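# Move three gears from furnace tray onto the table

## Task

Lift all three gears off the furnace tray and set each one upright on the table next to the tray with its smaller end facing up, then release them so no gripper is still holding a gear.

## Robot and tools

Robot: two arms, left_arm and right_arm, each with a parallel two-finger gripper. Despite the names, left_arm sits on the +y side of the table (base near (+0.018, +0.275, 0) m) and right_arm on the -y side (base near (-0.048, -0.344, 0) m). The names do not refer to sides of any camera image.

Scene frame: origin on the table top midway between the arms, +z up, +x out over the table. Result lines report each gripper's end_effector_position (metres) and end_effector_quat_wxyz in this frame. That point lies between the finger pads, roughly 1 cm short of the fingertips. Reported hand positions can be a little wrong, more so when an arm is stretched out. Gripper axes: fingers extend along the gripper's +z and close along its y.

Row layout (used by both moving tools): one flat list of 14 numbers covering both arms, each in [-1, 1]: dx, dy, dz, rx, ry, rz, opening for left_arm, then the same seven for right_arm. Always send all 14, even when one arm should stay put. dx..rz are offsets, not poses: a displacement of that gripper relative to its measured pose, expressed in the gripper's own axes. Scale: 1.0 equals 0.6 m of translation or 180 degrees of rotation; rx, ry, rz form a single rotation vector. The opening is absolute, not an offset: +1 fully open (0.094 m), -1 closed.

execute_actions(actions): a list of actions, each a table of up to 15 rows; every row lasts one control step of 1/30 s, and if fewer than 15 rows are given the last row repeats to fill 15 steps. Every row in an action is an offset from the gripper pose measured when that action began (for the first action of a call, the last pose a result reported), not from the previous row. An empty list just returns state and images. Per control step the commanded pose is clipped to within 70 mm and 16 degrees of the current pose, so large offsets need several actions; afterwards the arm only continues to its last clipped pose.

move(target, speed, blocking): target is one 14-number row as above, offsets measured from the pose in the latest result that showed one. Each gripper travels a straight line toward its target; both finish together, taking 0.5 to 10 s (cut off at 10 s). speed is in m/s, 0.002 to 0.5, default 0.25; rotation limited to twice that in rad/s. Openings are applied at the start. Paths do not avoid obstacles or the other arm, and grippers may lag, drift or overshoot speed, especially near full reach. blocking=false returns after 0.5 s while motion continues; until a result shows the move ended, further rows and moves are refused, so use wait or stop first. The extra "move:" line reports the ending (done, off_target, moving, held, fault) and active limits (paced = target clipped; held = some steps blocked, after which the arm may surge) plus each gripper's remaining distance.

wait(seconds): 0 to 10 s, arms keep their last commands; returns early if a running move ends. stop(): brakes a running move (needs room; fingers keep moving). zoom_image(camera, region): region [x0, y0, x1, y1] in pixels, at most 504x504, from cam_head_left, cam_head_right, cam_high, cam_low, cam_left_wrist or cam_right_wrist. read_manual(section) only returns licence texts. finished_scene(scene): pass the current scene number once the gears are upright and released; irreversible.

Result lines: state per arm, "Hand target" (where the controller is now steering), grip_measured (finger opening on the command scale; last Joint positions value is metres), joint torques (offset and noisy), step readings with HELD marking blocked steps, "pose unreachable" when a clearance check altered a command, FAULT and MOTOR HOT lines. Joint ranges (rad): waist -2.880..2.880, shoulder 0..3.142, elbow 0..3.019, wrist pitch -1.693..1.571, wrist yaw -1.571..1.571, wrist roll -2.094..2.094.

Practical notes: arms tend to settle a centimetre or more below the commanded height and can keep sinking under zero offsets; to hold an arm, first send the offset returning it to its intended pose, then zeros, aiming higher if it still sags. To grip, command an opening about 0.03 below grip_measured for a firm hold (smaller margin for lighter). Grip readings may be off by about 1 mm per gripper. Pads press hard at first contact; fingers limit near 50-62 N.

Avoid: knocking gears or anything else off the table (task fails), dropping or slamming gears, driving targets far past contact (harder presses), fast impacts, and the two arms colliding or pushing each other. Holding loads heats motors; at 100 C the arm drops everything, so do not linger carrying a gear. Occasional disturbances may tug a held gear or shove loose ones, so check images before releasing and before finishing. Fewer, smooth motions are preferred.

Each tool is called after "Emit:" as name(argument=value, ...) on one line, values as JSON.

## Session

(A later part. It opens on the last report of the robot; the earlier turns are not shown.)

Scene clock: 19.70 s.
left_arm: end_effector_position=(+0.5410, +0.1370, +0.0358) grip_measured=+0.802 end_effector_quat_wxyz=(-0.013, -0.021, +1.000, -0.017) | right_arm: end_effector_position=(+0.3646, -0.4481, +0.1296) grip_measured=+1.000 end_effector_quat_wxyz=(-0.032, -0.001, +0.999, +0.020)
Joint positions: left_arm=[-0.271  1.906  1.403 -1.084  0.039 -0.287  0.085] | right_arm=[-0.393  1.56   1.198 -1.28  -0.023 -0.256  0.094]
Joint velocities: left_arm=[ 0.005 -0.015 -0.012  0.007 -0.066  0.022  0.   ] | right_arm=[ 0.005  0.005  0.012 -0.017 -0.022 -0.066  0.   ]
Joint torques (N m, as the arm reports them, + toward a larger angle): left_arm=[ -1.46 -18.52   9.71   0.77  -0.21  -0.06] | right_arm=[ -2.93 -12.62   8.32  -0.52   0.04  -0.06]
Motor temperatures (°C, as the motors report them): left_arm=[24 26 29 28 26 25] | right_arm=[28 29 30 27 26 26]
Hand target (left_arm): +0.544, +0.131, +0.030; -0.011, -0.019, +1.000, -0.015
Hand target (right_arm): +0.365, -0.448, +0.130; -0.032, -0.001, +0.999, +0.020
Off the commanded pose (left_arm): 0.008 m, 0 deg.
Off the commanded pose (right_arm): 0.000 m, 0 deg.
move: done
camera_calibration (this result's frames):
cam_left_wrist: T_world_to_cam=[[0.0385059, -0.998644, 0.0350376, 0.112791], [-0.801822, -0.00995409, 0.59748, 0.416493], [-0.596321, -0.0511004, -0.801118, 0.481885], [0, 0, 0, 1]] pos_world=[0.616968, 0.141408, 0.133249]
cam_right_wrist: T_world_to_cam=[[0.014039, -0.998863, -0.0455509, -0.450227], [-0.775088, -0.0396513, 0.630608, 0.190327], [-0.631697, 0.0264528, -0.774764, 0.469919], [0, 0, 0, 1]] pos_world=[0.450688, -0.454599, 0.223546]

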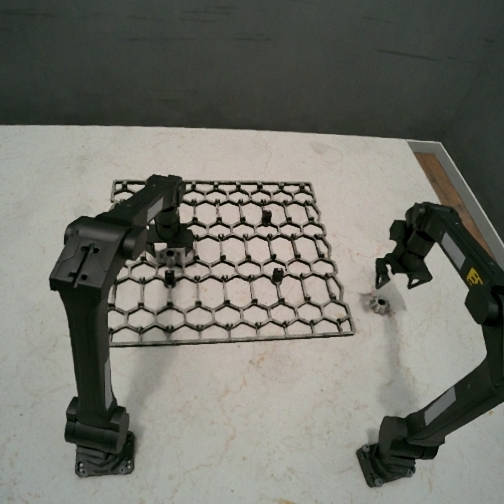

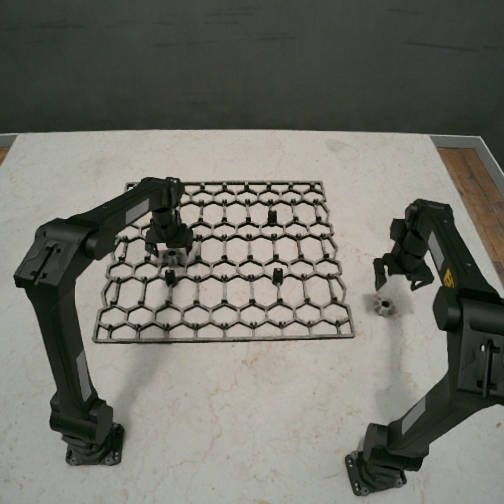

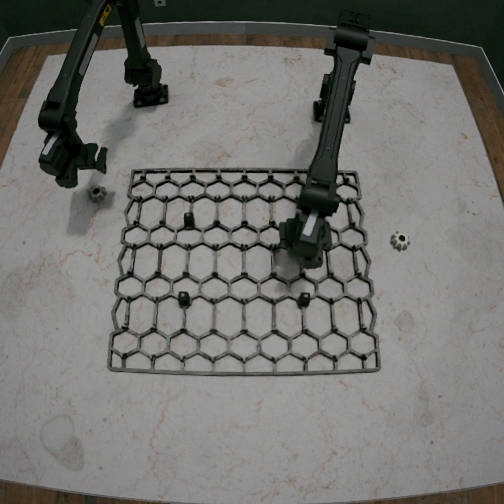

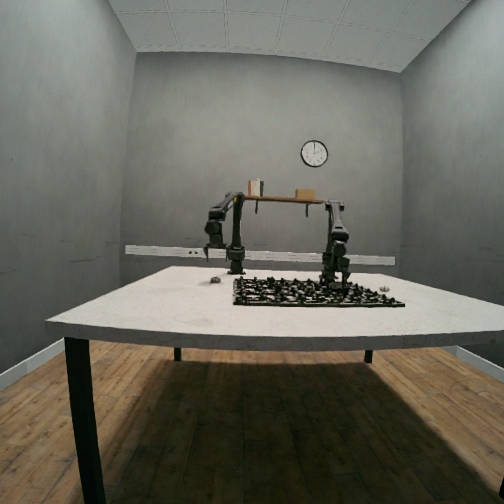

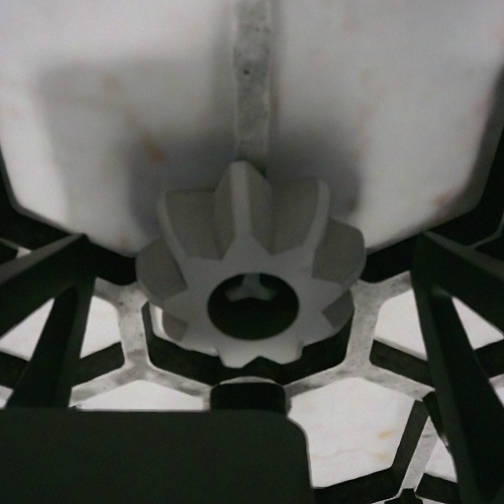

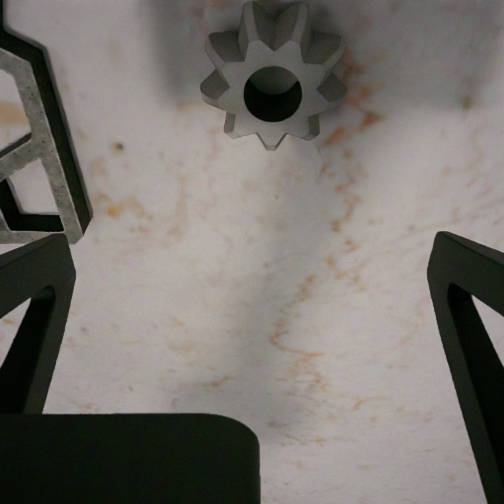

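Slightly too far forward; shift back ~6 mm and close, then lift.

Emit:
execute_actions(actions=[[[0.012,0,0,0,0,0,0.8,0,0,0,0,0,0,1]],[[0,0,0,0,0,0,-0.3,0,0,0,0,0,0,1]],[[0,0,0,0,0,0,-0.3,0,0,0,0,0,0,1]]])

Emit:
move(target=[0,0,-0.2,0,0,0,-0.3,0,0,0,0,0,0,1], speed=0.3)

Scene clock: 21.30 s.
left_arm: end_effector_position=(+0.5301, +0.1395, +0.0277) grip_measured=+0.185 end_effector_quat_wxyz=(-0.025, -0.021, +0.999, -0.014) | right_arm: end_effector_position=(+0.3646, -0.4481, +0.1296) grip_measured=+1.000 end_effector_quat_wxyz=(-0.032, -0.001, +0.999, +0.020)
Joint positions: left_arm=[-0.271  1.905  1.376 -1.083  0.04  -0.287  0.056] | right_arm=[-0.393  1.56   1.198 -1.28  -0.023 -0.256  0.094]
Joint velocities: left_arm=[ 0.005 -0.005 -0.017  0.012 -0.022 -0.066  0.001] | right_arm=[-0.005  0.005 -0.002  0.017 -0.037 -0.081  0.   ]
Joint torques (N m, as the arm reports them, + toward a larger angle): left_arm=[ -0.48 -19.31   8.85   0.15  -0.08   0.02] | right_arm=[ -2.99 -12.22   8.16  -0.04  -0.02  -0.18]
Motor temperatures (°C, as the motors report them): left_arm=[24 26 29 28 26 25] | right_arm=[28 29 30 27 26 26]
Hand target (left_arm): +0.530, +0.140, +0.028; -0.025, -0.021, +0.999, -0.014
Hand target (right_arm): +0.365, -0.448, +0.130; -0.032, -0.001, +0.999, +0.020
Off the commanded pose (left_arm): 0.000 m, 0 deg.
Off the commanded pose (right_arm): 0.000 m, 0 deg.
Step readings (end_effector_position; steps 1 to 15: 1st action; 16 to 30: 2nd action; 31 to 45: 3rd action):
0: left_arm (+0.5410, +0.1370, +0.0358) | right_arm (+0.3646, -0.4481, +0.1296)
1: left_arm (+0.5400, +0.1372, +0.0347) | right_arm (+0.3646, -0.4481, +0.1296)
2: left_arm (+0.5380, +0.1377, +0.0337) | right_arm (+0.3646, -0.4481, +0.1296)
4: left_arm (+0.5338, +0.1388, +0.0305) | right_arm (+0.3646, -0.4481, +0.1296)
8: left_arm (+0.5301, +0.1397, +0.0277) | right_arm (+0.3646, -0.4481, +0.1296)
15: left_arm (+0.5301, +0.1397, +0.0277) | right_arm (+0.3646, -0.4481, +0.1296)
16: left_arm (+0.5301, +0.1397, +0.0277) | right_arm (+0.3646, -0.4481, +0.1296)
17: left_arm (+0.5301, +0.1397, +0.0277) | right_arm (+0.3646, -0.4481, +0.1296)
19: left_arm (+0.5301, +0.1395, +0.0277) | right_arm (+0.3646, -0.4481, +0.1296)
23: left_arm (+0.5301, +0.1395, +0.0277) | right_arm (+0.3646, -0.4481, +0.1296)
30: left_arm (+0.5301, +0.1395, +0.0277) | right_arm (+0.3646, -0.4481, +0.1296)
31: left_arm (+0.5301, +0.1395, +0.0277) | right_arm (+0.3646, -0.4481, +0.1296)
32: left_arm (+0.5301, +0.1395, +0.0277) | right_arm (+0.3646, -0.4481, +0.1296)
34: left_arm (+0.5301, +0.1395, +0.0277) | right_arm (+0.3646, -0.4481, +0.1296)
38: left_arm (+0.5301, +0.1395, +0.0277) | right_arm (+0.3646, -0.4481, +0.1296)
45: end_effector_position above
camera_calibration (this result's frames):
cam_left_wrist: T_world_to_cam=[[0.0393098, -0.998798, 0.0292873, 0.115776], [-0.787278, -0.0129086, 0.616463, 0.404779], [-0.615344, -0.0472903, -0.786839, 0.478186], [0, 0, 0, 1]] pos_world=[0.608371, 0.143476, 0.123333]
cam_right_wrist: T_world_to_cam=[[0.014039, -0.998863, -0.0455509, -0.450227], [-0.775088, -0.0396513, 0.630608, 0.190327], [-0.631697, 0.0264528, -0.774764, 0.469919], [0, 0, 0, 1]] pos_world=[0.450688, -0.454599, 0.223546]

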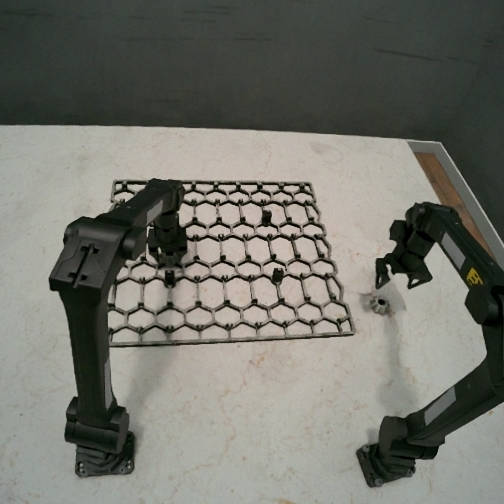

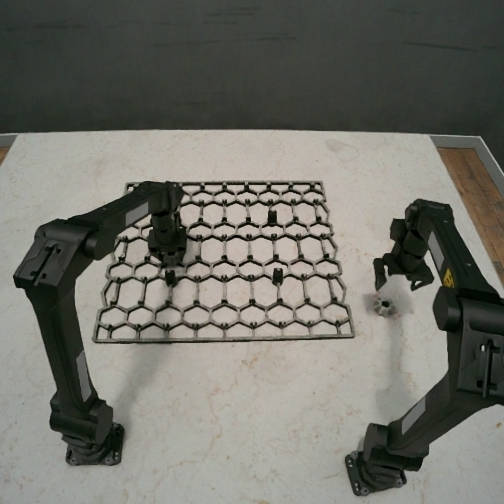

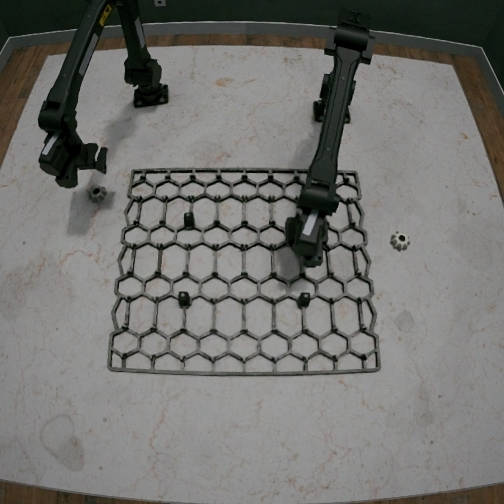

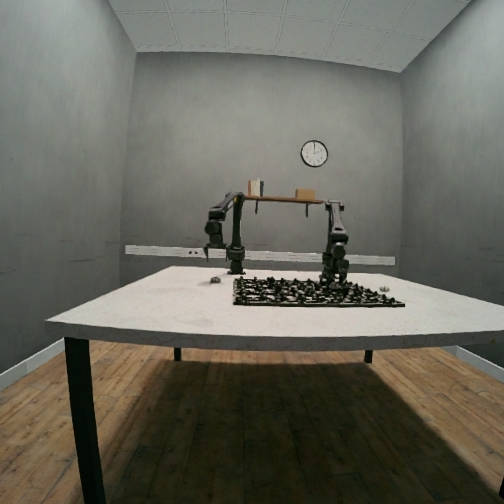

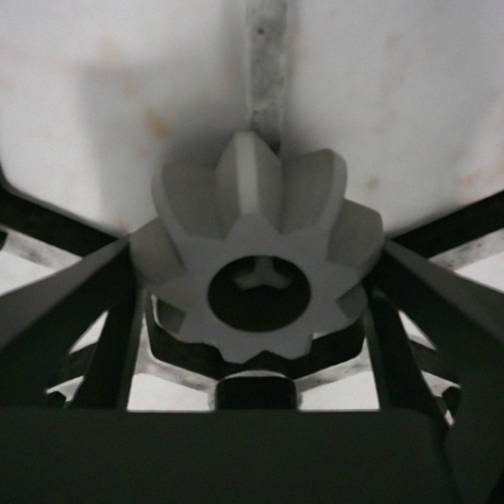

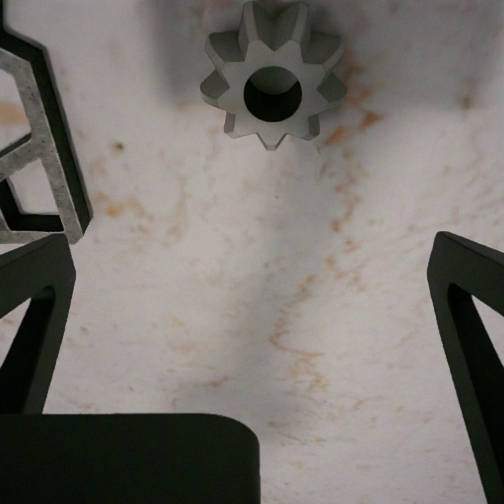

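Scene clock: 22.30 s.
left_arm: end_effector_position=(+0.5213, +0.1417, +0.1239) grip_measured=+0.185 end_effector_quat_wxyz=(-0.049, -0.022, +0.999, -0.007) | right_arm: end_effector_position=(+0.3646, -0.4481, +0.1296) grip_measured=+1.000 end_effector_quat_wxyz=(-0.032, -0.001, +0.999, +0.020)
Joint positions: left_arm=[-0.271  1.812  1.51  -1.359  0.04  -0.287  0.056] | right_arm=[-0.393  1.56   1.198 -1.28  -0.023 -0.256  0.094]
Joint velocities: left_arm=[-0.005 -0.005 -0.012 -0.022  0.066 -0.037 -0.   ] | right_arm=[-0.015 -0.015 -0.002 -0.012 -0.037 -0.037  0.   ]
Joint torques (N m, as the arm reports them, + toward a larger angle): left_arm=[  0.45 -20.43  13.31  -0.61  -0.13   0.11] | right_arm=[ -3.3  -12.56   8.51  -0.38  -0.04  -0.1 ]
Motor temperatures (°C, as the motors report them): left_arm=[24 26 29 28 26 25] | right_arm=[28 29 30 27 26 26]
Hand target (left_arm): +0.533, +0.143, +0.148; -0.025, -0.021, +0.999, -0.014
Hand target (right_arm): +0.365, -0.448, +0.130; -0.032, -0.001, +0.999, +0.020
Off the commanded pose (left_arm): 0.028 m, 3 deg.
Off the commanded pose (right_arm): 0.000 m, 0 deg.
move: off_target (left_arm); limits=paced
camera_calibration (this result's frames):
cam_left_wrist: T_world_to_cam=[[0.0403659, -0.999062, 0.0156506, 0.116675], [-0.757453, -0.0203812, 0.652572, 0.319626], [-0.651641, -0.0381962, -0.757565, 0.562603], [0, 0, 0, 1]] pos_world=[0.604007, 0.144569, 0.215803]
cam_right_wrist: T_world_to_cam=[[0.014039, -0.998863, -0.0455509, -0.450227], [-0.775088, -0.0396513, 0.630608, 0.190327], [-0.631697, 0.0264528, -0.774764, 0.469919], [0, 0, 0, 1]] pos_world=[0.450688, -0.454599, 0.223546]

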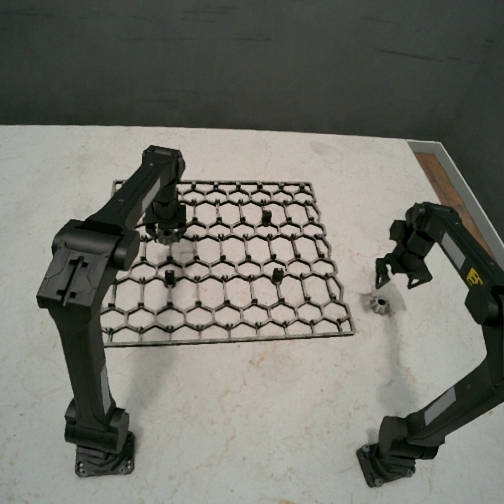

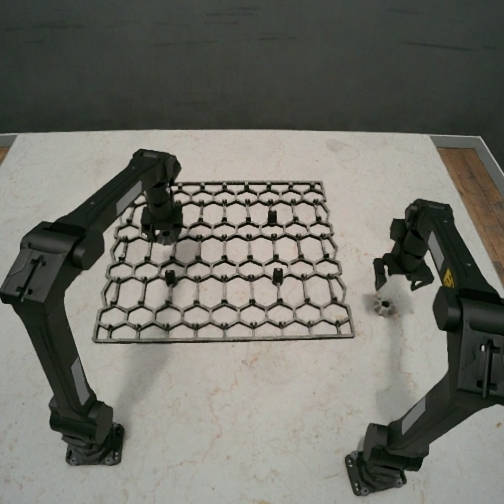

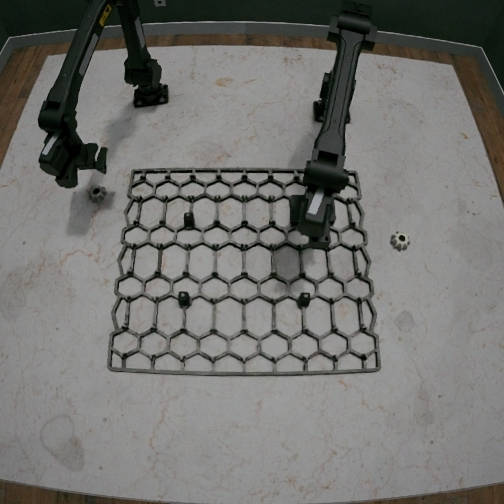

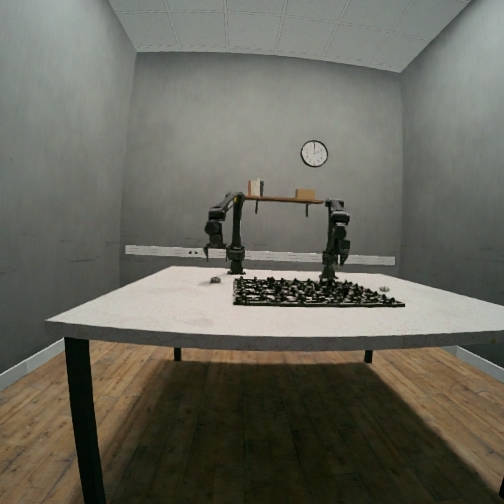

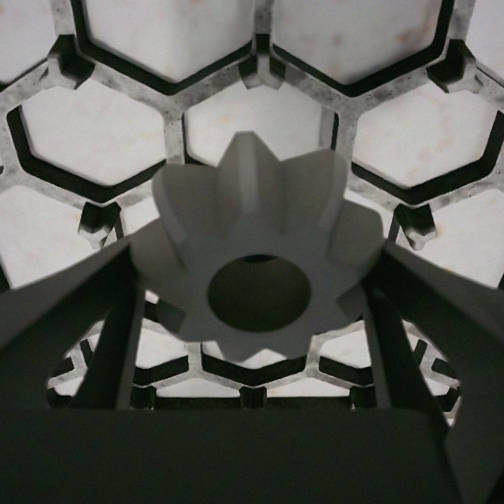

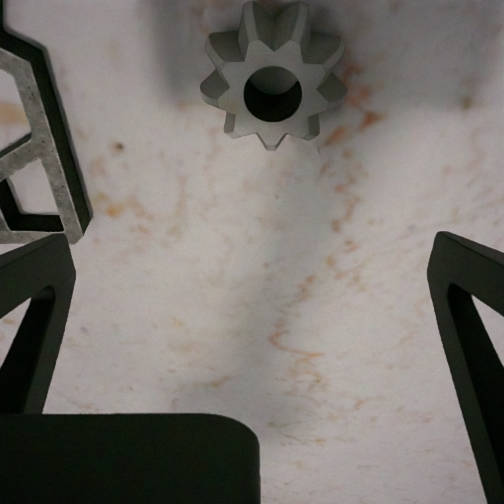

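Emit:
move(target=[0.18,0.48,-0.02,0,-0.025,0,-0.3,0,0,0,0,0,0,1], speed=0.4)

Scene clock: 23.87 s.
left_arm: end_effector_position=(+0.4007, +0.4296, +0.1286) grip_measured=+0.185 end_effector_quat_wxyz=(-0.029, -0.032, +0.999, -0.019) | right_arm: end_effector_position=(+0.3646, -0.4481, +0.1296) grip_measured=+1.000 end_effector_quat_wxyz=(-0.032, -0.001, +0.999, +0.020)
Joint positions: left_arm=[ 0.365  1.527  1.158 -1.269  0.015  0.326  0.056] | right_arm=[-0.393  1.56   1.198 -1.28  -0.023 -0.256  0.094]
Joint velocities: left_arm=[-0.015 -0.005 -0.012 -0.007 -0.007  0.037  0.001] | right_arm=[ 0.005 -0.005 -0.022 -0.012 -0.022 -0.037  0.   ]
Joint torques (N m, as the arm reports them, + toward a larger angle): left_arm=[ -1.47 -16.14  10.32   0.5    0.08   0.04] | right_arm=[ -3.33 -12.93   8.44  -0.32   0.04  -0.06]
Motor temperatures (°C, as the motors report them): left_arm=[24 26 29 28 26 25] | right_arm=[28 29 30 27 26 26]
Hand target (left_arm): +0.408, +0.427, +0.142; -0.007, -0.022, +1.000, -0.013
Hand target (right_arm): +0.365, -0.448, +0.130; -0.032, -0.001, +0.999, +0.020
Off the commanded pose (left_arm): 0.015 m, 3 deg.
Off the commanded pose (right_arm): 0.000 m, 0 deg.
move: off_target (left_arm); limits=paced
camera_calibration (this result's frames):
cam_left_wrist: T_world_to_cam=[[0.0622149, -0.997328, 0.0382962, 0.396624], [-0.781942, -0.0248619, 0.622856, 0.246637], [-0.620239, -0.0686963, -0.781399, 0.502196], [0, 0, 0, 1]] pos_world=[0.479661, 0.436195, 0.223607]
cam_right_wrist: T_world_to_cam=[[0.014039, -0.998863, -0.0455509, -0.450227], [-0.775088, -0.0396513, 0.630608, 0.190327], [-0.631697, 0.0264528, -0.774764, 0.469919], [0, 0, 0, 1]] pos_world=[0.450688, -0.454599, 0.223546]

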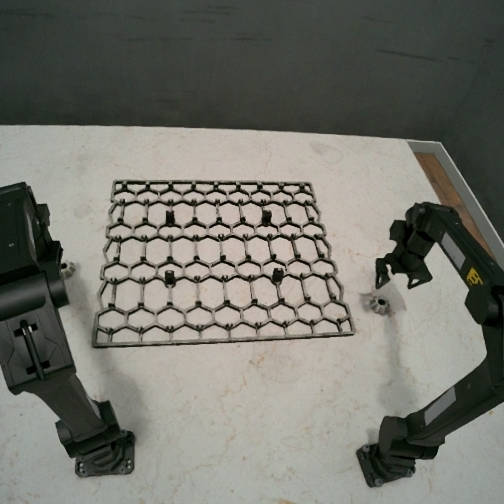

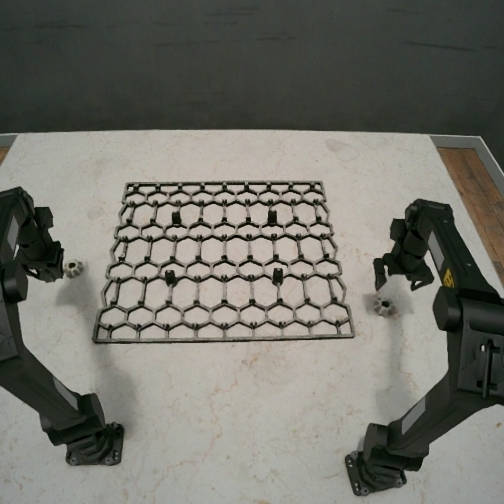

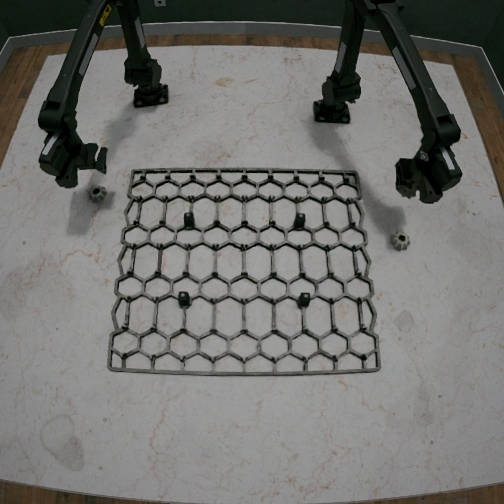

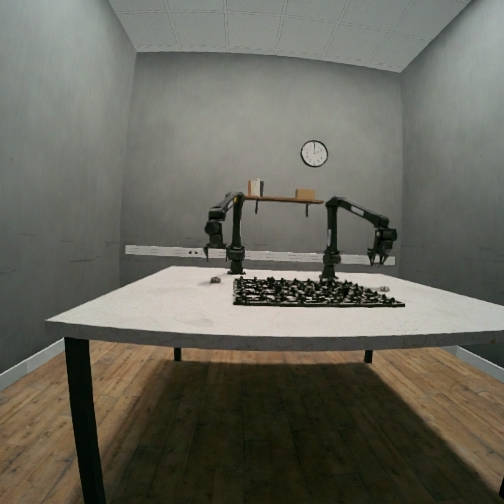

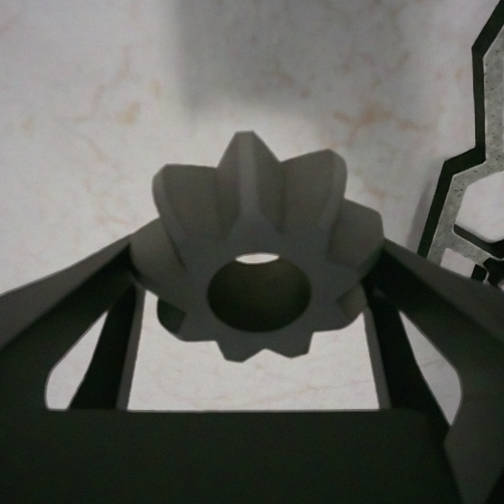

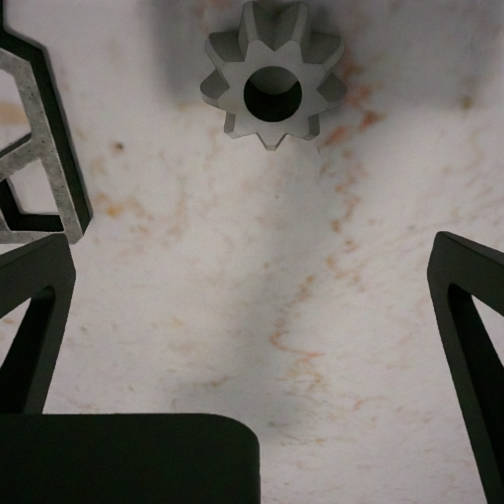

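Descend to ~0.018.

Emit:
move(target=[0,0,0.185,0,0,0,-0.3,0,0,0,0,0,0,1], speed=0.2)

Scene clock: 24.90 s.
left_arm: end_effector_position=(+0.3869, +0.4239, +0.0139) grip_measured=+0.185 end_effector_quat_wxyz=(-0.040, -0.032, +0.998, -0.023) | right_arm: end_effector_position=(+0.3646, -0.4481, +0.1296) grip_measured=+1.000 end_effector_quat_wxyz=(-0.032, -0.001, +0.999, +0.020)
Joint positions: left_arm=[ 0.365  1.664  0.977 -0.974  0.015  0.327  0.056] | right_arm=[-0.393  1.56   1.198 -1.28  -0.023 -0.256  0.094]
Joint velocities: left_arm=[ 0.005  0.005  0.002 -0.007 -0.007  0.066  0.001] | right_arm=[-0.005 -0.015  0.002 -0.017  0.037  0.037  0.   ]
Joint torques (N m, as the arm reports them, + toward a larger angle): left_arm=[ -0.87 -13.9    9.12   0.41  -0.04   0.01] | right_arm=[ -3.58 -12.42   8.33  -0.33   0.01  -0.05]
Motor temperatures (°C, as the motors report them): left_arm=[24 26 29 28 26 25] | right_arm=[28 29 30 27 26 26]
Hand target (left_arm): +0.395, +0.427, +0.017; -0.029, -0.032, +0.999, -0.019
Hand target (right_arm): +0.365, -0.448, +0.130; -0.032, -0.001, +0.999, +0.020
Off the commanded pose (left_arm): 0.009 m, 1 deg.
Off the commanded pose (right_arm): 0.000 m, 0 deg.
move: done
camera_calibration (this result's frames):
cam_left_wrist: T_world_to_cam=[[0.0619648, -0.99703, 0.0457404, 0.396084], [-0.768636, -0.0184358, 0.63942, 0.299033], [-0.636678, -0.0747793, -0.767496, 0.412382], [0, 0, 0, 1]] pos_world=[0.467859, 0.431258, 0.107177]
cam_right_wrist: T_world_to_cam=[[0.014039, -0.998863, -0.0455509, -0.450227], [-0.775088, -0.0396513, 0.630608, 0.190327], [-0.631697, 0.0264528, -0.774764, 0.469919], [0, 0, 0, 1]] pos_world=[0.450688, -0.454599, 0.223546]

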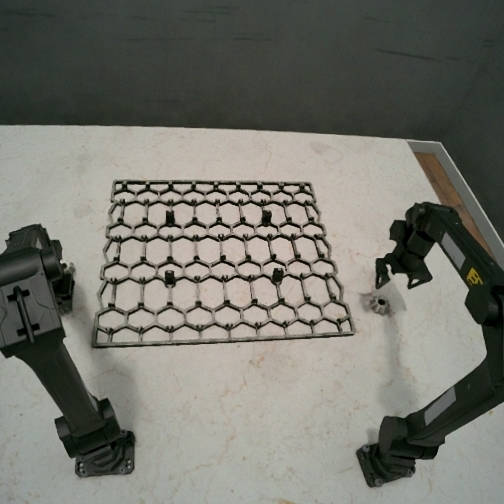

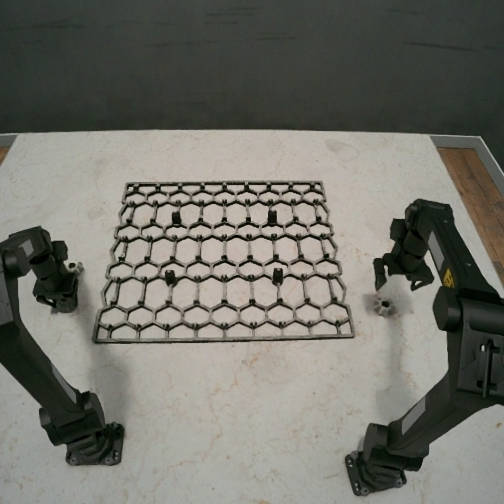

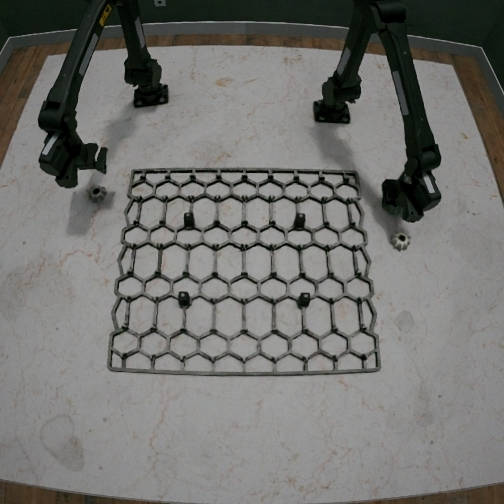

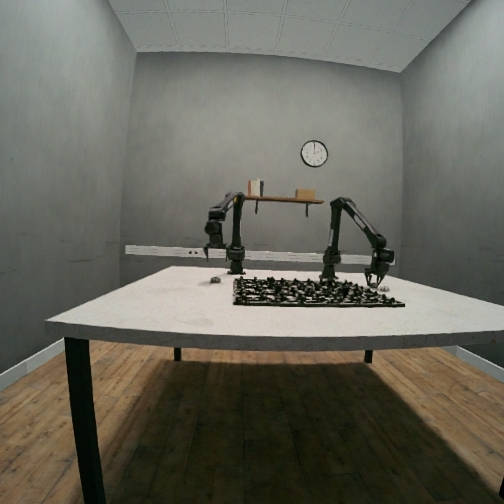

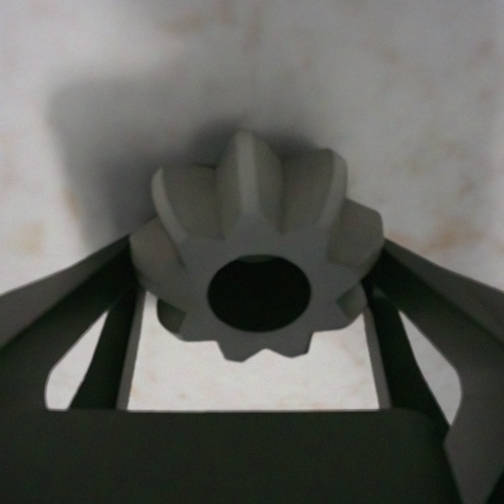

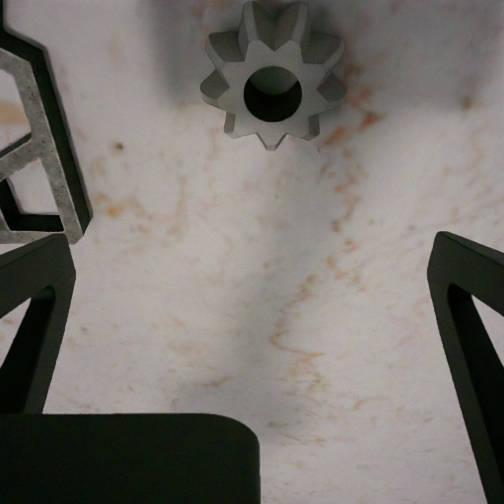

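Emit:
execute_actions(actions=[[[0,0,-0.005,0,0,0,0.9,0,0,0,0,0,0,1]],[[0,0,-0.005,0,0,0,0.9,0,0,0,0,0,0,1]]])

Emit:
move(target=[0,0,-0.17,0,0,0,0.9,0,0,0,0,0,0,1], speed=0.3)

Scene clock: 26.00 s.
left_arm: end_effector_position=(+0.3869, +0.4239, +0.0138) grip_measured=+0.898 end_effector_quat_wxyz=(-0.040, -0.032, +0.998, -0.023) | right_arm: end_effector_position=(+0.3646, -0.4481, +0.1296) grip_measured=+1.000 end_effector_quat_wxyz=(-0.032, -0.001, +0.999, +0.020)
Joint positions: left_arm=[ 0.365  1.664  0.976 -0.973  0.014  0.327  0.089] | right_arm=[-0.393  1.56   1.198 -1.28  -0.023 -0.256  0.094]
Joint velocities: left_arm=[-0.015 -0.005 -0.012 -0.002 -0.037  0.022  0.   ] | right_arm=[ 0.005 -0.015  0.012  0.012 -0.007 -0.022  0.   ]
Joint torques (N m, as the arm reports them, + toward a larger angle): left_arm=[ -0.54 -14.48   8.12  -0.46  -0.07   0.04] | right_arm=[ -2.55 -12.93   8.44  -0.03   0.01  -0.12]
Motor temperatures (°C, as the motors report them): left_arm=[24 26 29 28 26 25] | right_arm=[28 29 30 27 26 26]
Hand target (left_arm): +0.387, +0.424, +0.017; -0.040, -0.032, +0.998, -0.023
Hand target (right_arm): +0.365, -0.448, +0.130; -0.032, -0.001, +0.999, +0.020
Off the commanded pose (left_arm): 0.003 m, 0 deg.
Off the commanded pose (right_arm): 0.000 m, 0 deg.
Step readings (end_effector_position; steps 1 to 15: 1st action; 16 to 30: 2nd action):
0: left_arm (+0.3871, +0.4240, +0.0139) | right_arm (+0.3646, -0.4481, +0.1296)
1: left_arm (+0.3869, +0.4239, +0.0138) | right_arm (+0.3646, -0.4481, +0.1296)
2: left_arm (+0.3869, +0.4239, +0.0138) | right_arm (+0.3646, -0.4481, +0.1296)
4: left_arm (+0.3869, +0.4239, +0.0138) | right_arm (+0.3646, -0.4481, +0.1296)
8: left_arm (+0.3869, +0.4239, +0.0138) | right_arm (+0.3646, -0.4481, +0.1296)
15: left_arm (+0.3869, +0.4239, +0.0138) | right_arm (+0.3646, -0.4481, +0.1296)
16: left_arm (+0.3869, +0.4239, +0.0138) | right_arm (+0.3646, -0.4481, +0.1296)
17: left_arm (+0.3869, +0.4239, +0.0138) | right_arm (+0.3646, -0.4481, +0.1296)
19: left_arm (+0.3869, +0.4239, +0.0138) | right_arm (+0.3646, -0.4481, +0.1296)
23: left_arm (+0.3869, +0.4239, +0.0138) | right_arm (+0.3646, -0.4481, +0.1296)
30: end_effector_position above
camera_calibration (this result's frames):
cam_left_wrist: T_world_to_cam=[[0.061921, -0.997054, 0.0452584, 0.396186], [-0.76877, -0.0187268, 0.639251, 0.299271], [-0.63652, -0.0743764, -0.767665, 0.412048], [0, 0, 0, 1]] pos_world=[0.467816, 0.43127, 0.107075]
cam_right_wrist: T_world_to_cam=[[0.014039, -0.998863, -0.0455509, -0.450227], [-0.775088, -0.0396513, 0.630608, 0.190327], [-0.631697, 0.0264528, -0.774764, 0.469919], [0, 0, 0, 1]] pos_world=[0.450688, -0.454599, 0.223546]

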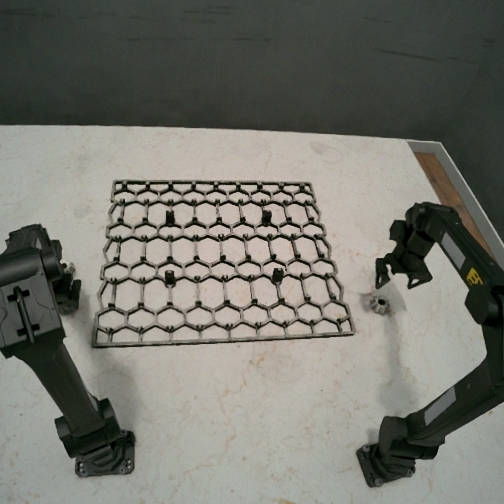

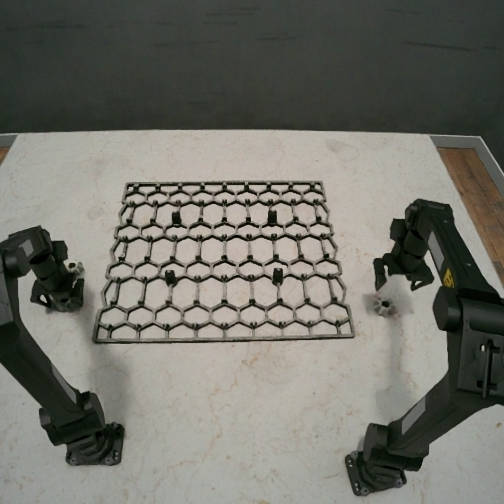

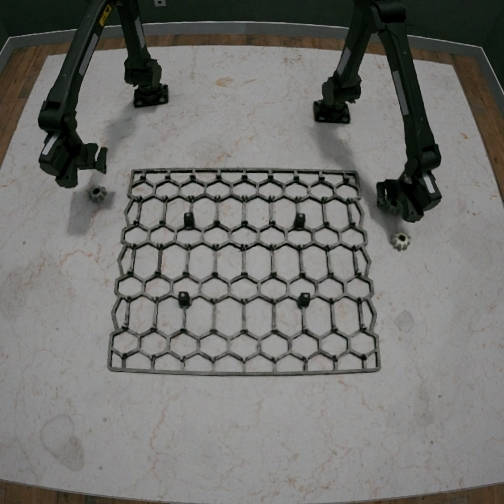

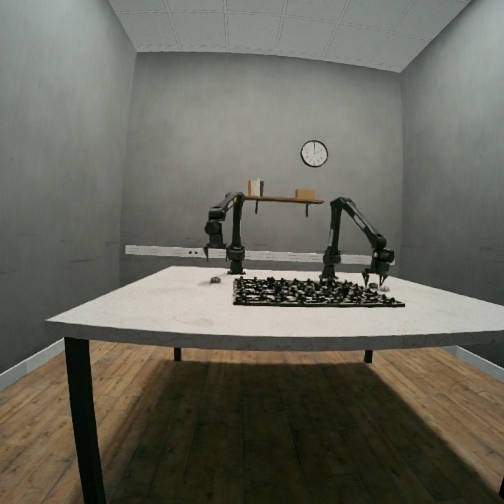

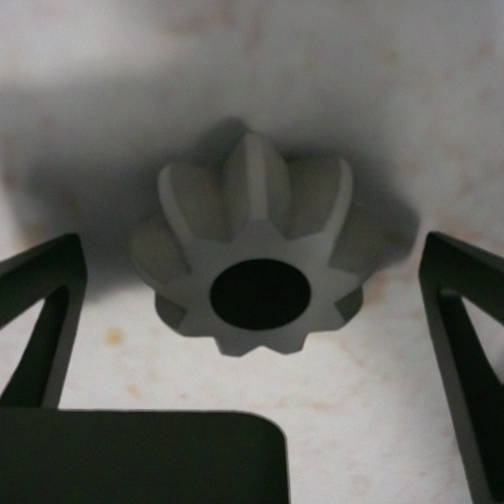

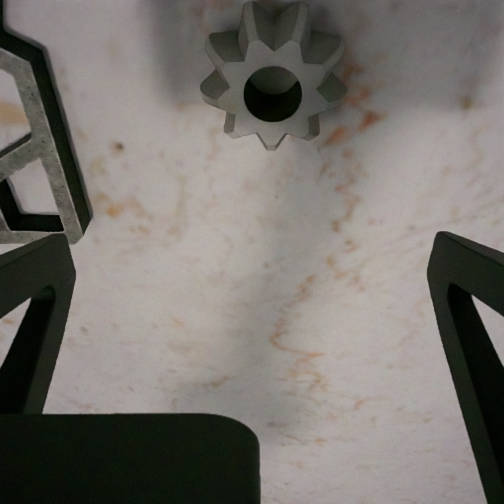

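Scene clock: 26.83 s.
left_arm: end_effector_position=(+0.3889, +0.4248, +0.1118) grip_measured=+0.898 end_effector_quat_wxyz=(-0.041, -0.032, +0.998, -0.023) | right_arm: end_effector_position=(+0.3646, -0.4481, +0.1296) grip_measured=+1.000 end_effector_quat_wxyz=(-0.032, -0.001, +0.999, +0.020)
Joint positions: left_arm=[ 0.365  1.528  1.11  -1.245  0.014  0.327  0.089] | right_arm=[-0.393  1.56   1.198 -1.28  -0.023 -0.256  0.094]
Joint velocities: left_arm=[-0.015 -0.005 -0.002 -0.017 -0.022 -0.095 -0.   ] | right_arm=[-0.015 -0.015 -0.027  0.017  0.022 -0.037  0.   ]
Joint torques (N m, as the arm reports them, + toward a larger angle): left_arm=[ -0.59 -13.49  11.03  -0.42  -0.08   0.04] | right_arm=[ -3.11 -12.93   8.38  -0.3    0.02  -0.1 ]
Motor temperatures (°C, as the motors report them): left_arm=[24 26 29 28 26 25] | right_arm=[28 29 30 27 26 26]
Hand target (left_arm): +0.394, +0.427, +0.116; -0.040, -0.032, +0.998, -0.023
Hand target (right_arm): +0.365, -0.448, +0.130; -0.032, -0.001, +0.999, +0.020
Off the commanded pose (left_arm): 0.008 m, 0 deg.
Off the commanded pose (right_arm): 0.000 m, 0 deg.
move: done
camera_calibration (this result's frames):
cam_left_wrist: T_world_to_cam=[[0.0620176, -0.997015, 0.0459949, 0.392295], [-0.767415, -0.0181697, 0.640893, 0.237191], [-0.638144, -0.0750438, -0.766251, 0.489354], [0, 0, 0, 1]] pos_world=[0.469973, 0.432157, 0.204911]
cam_right_wrist: T_world_to_cam=[[0.014039, -0.998863, -0.0455509, -0.450227], [-0.775088, -0.0396513, 0.630608, 0.190327], [-0.631697, 0.0264528, -0.774764, 0.469919], [0, 0, 0, 1]] pos_world=[0.450688, -0.454599, 0.223546]

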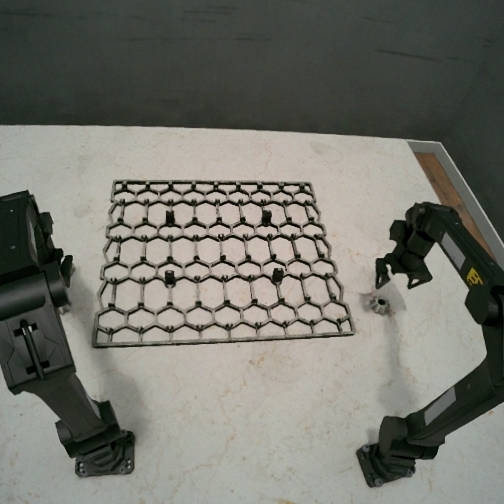

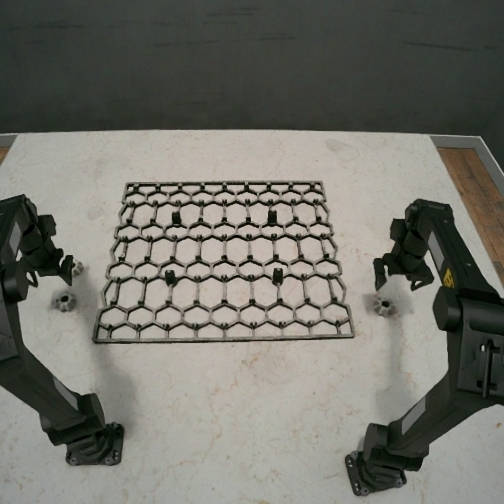

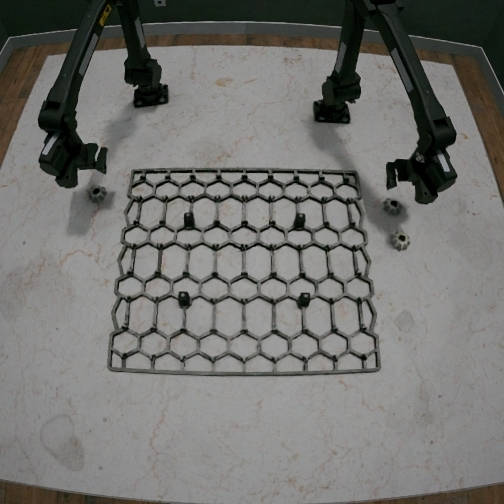

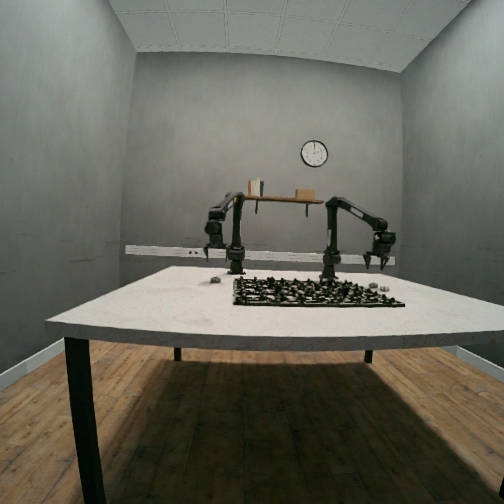

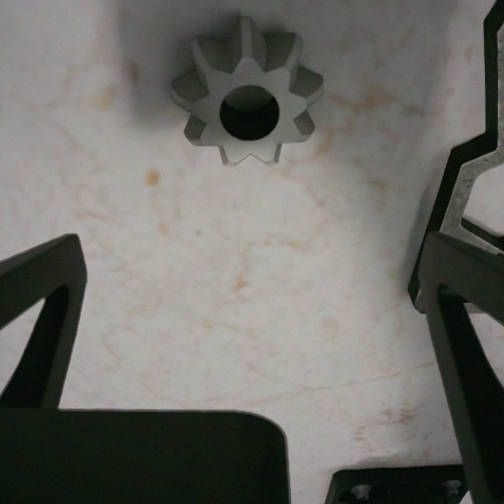

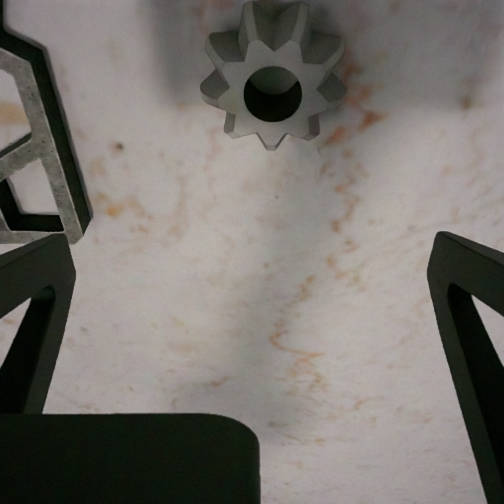

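Emit:
finished_scene(scene=2)

The scene is finished: the task was done.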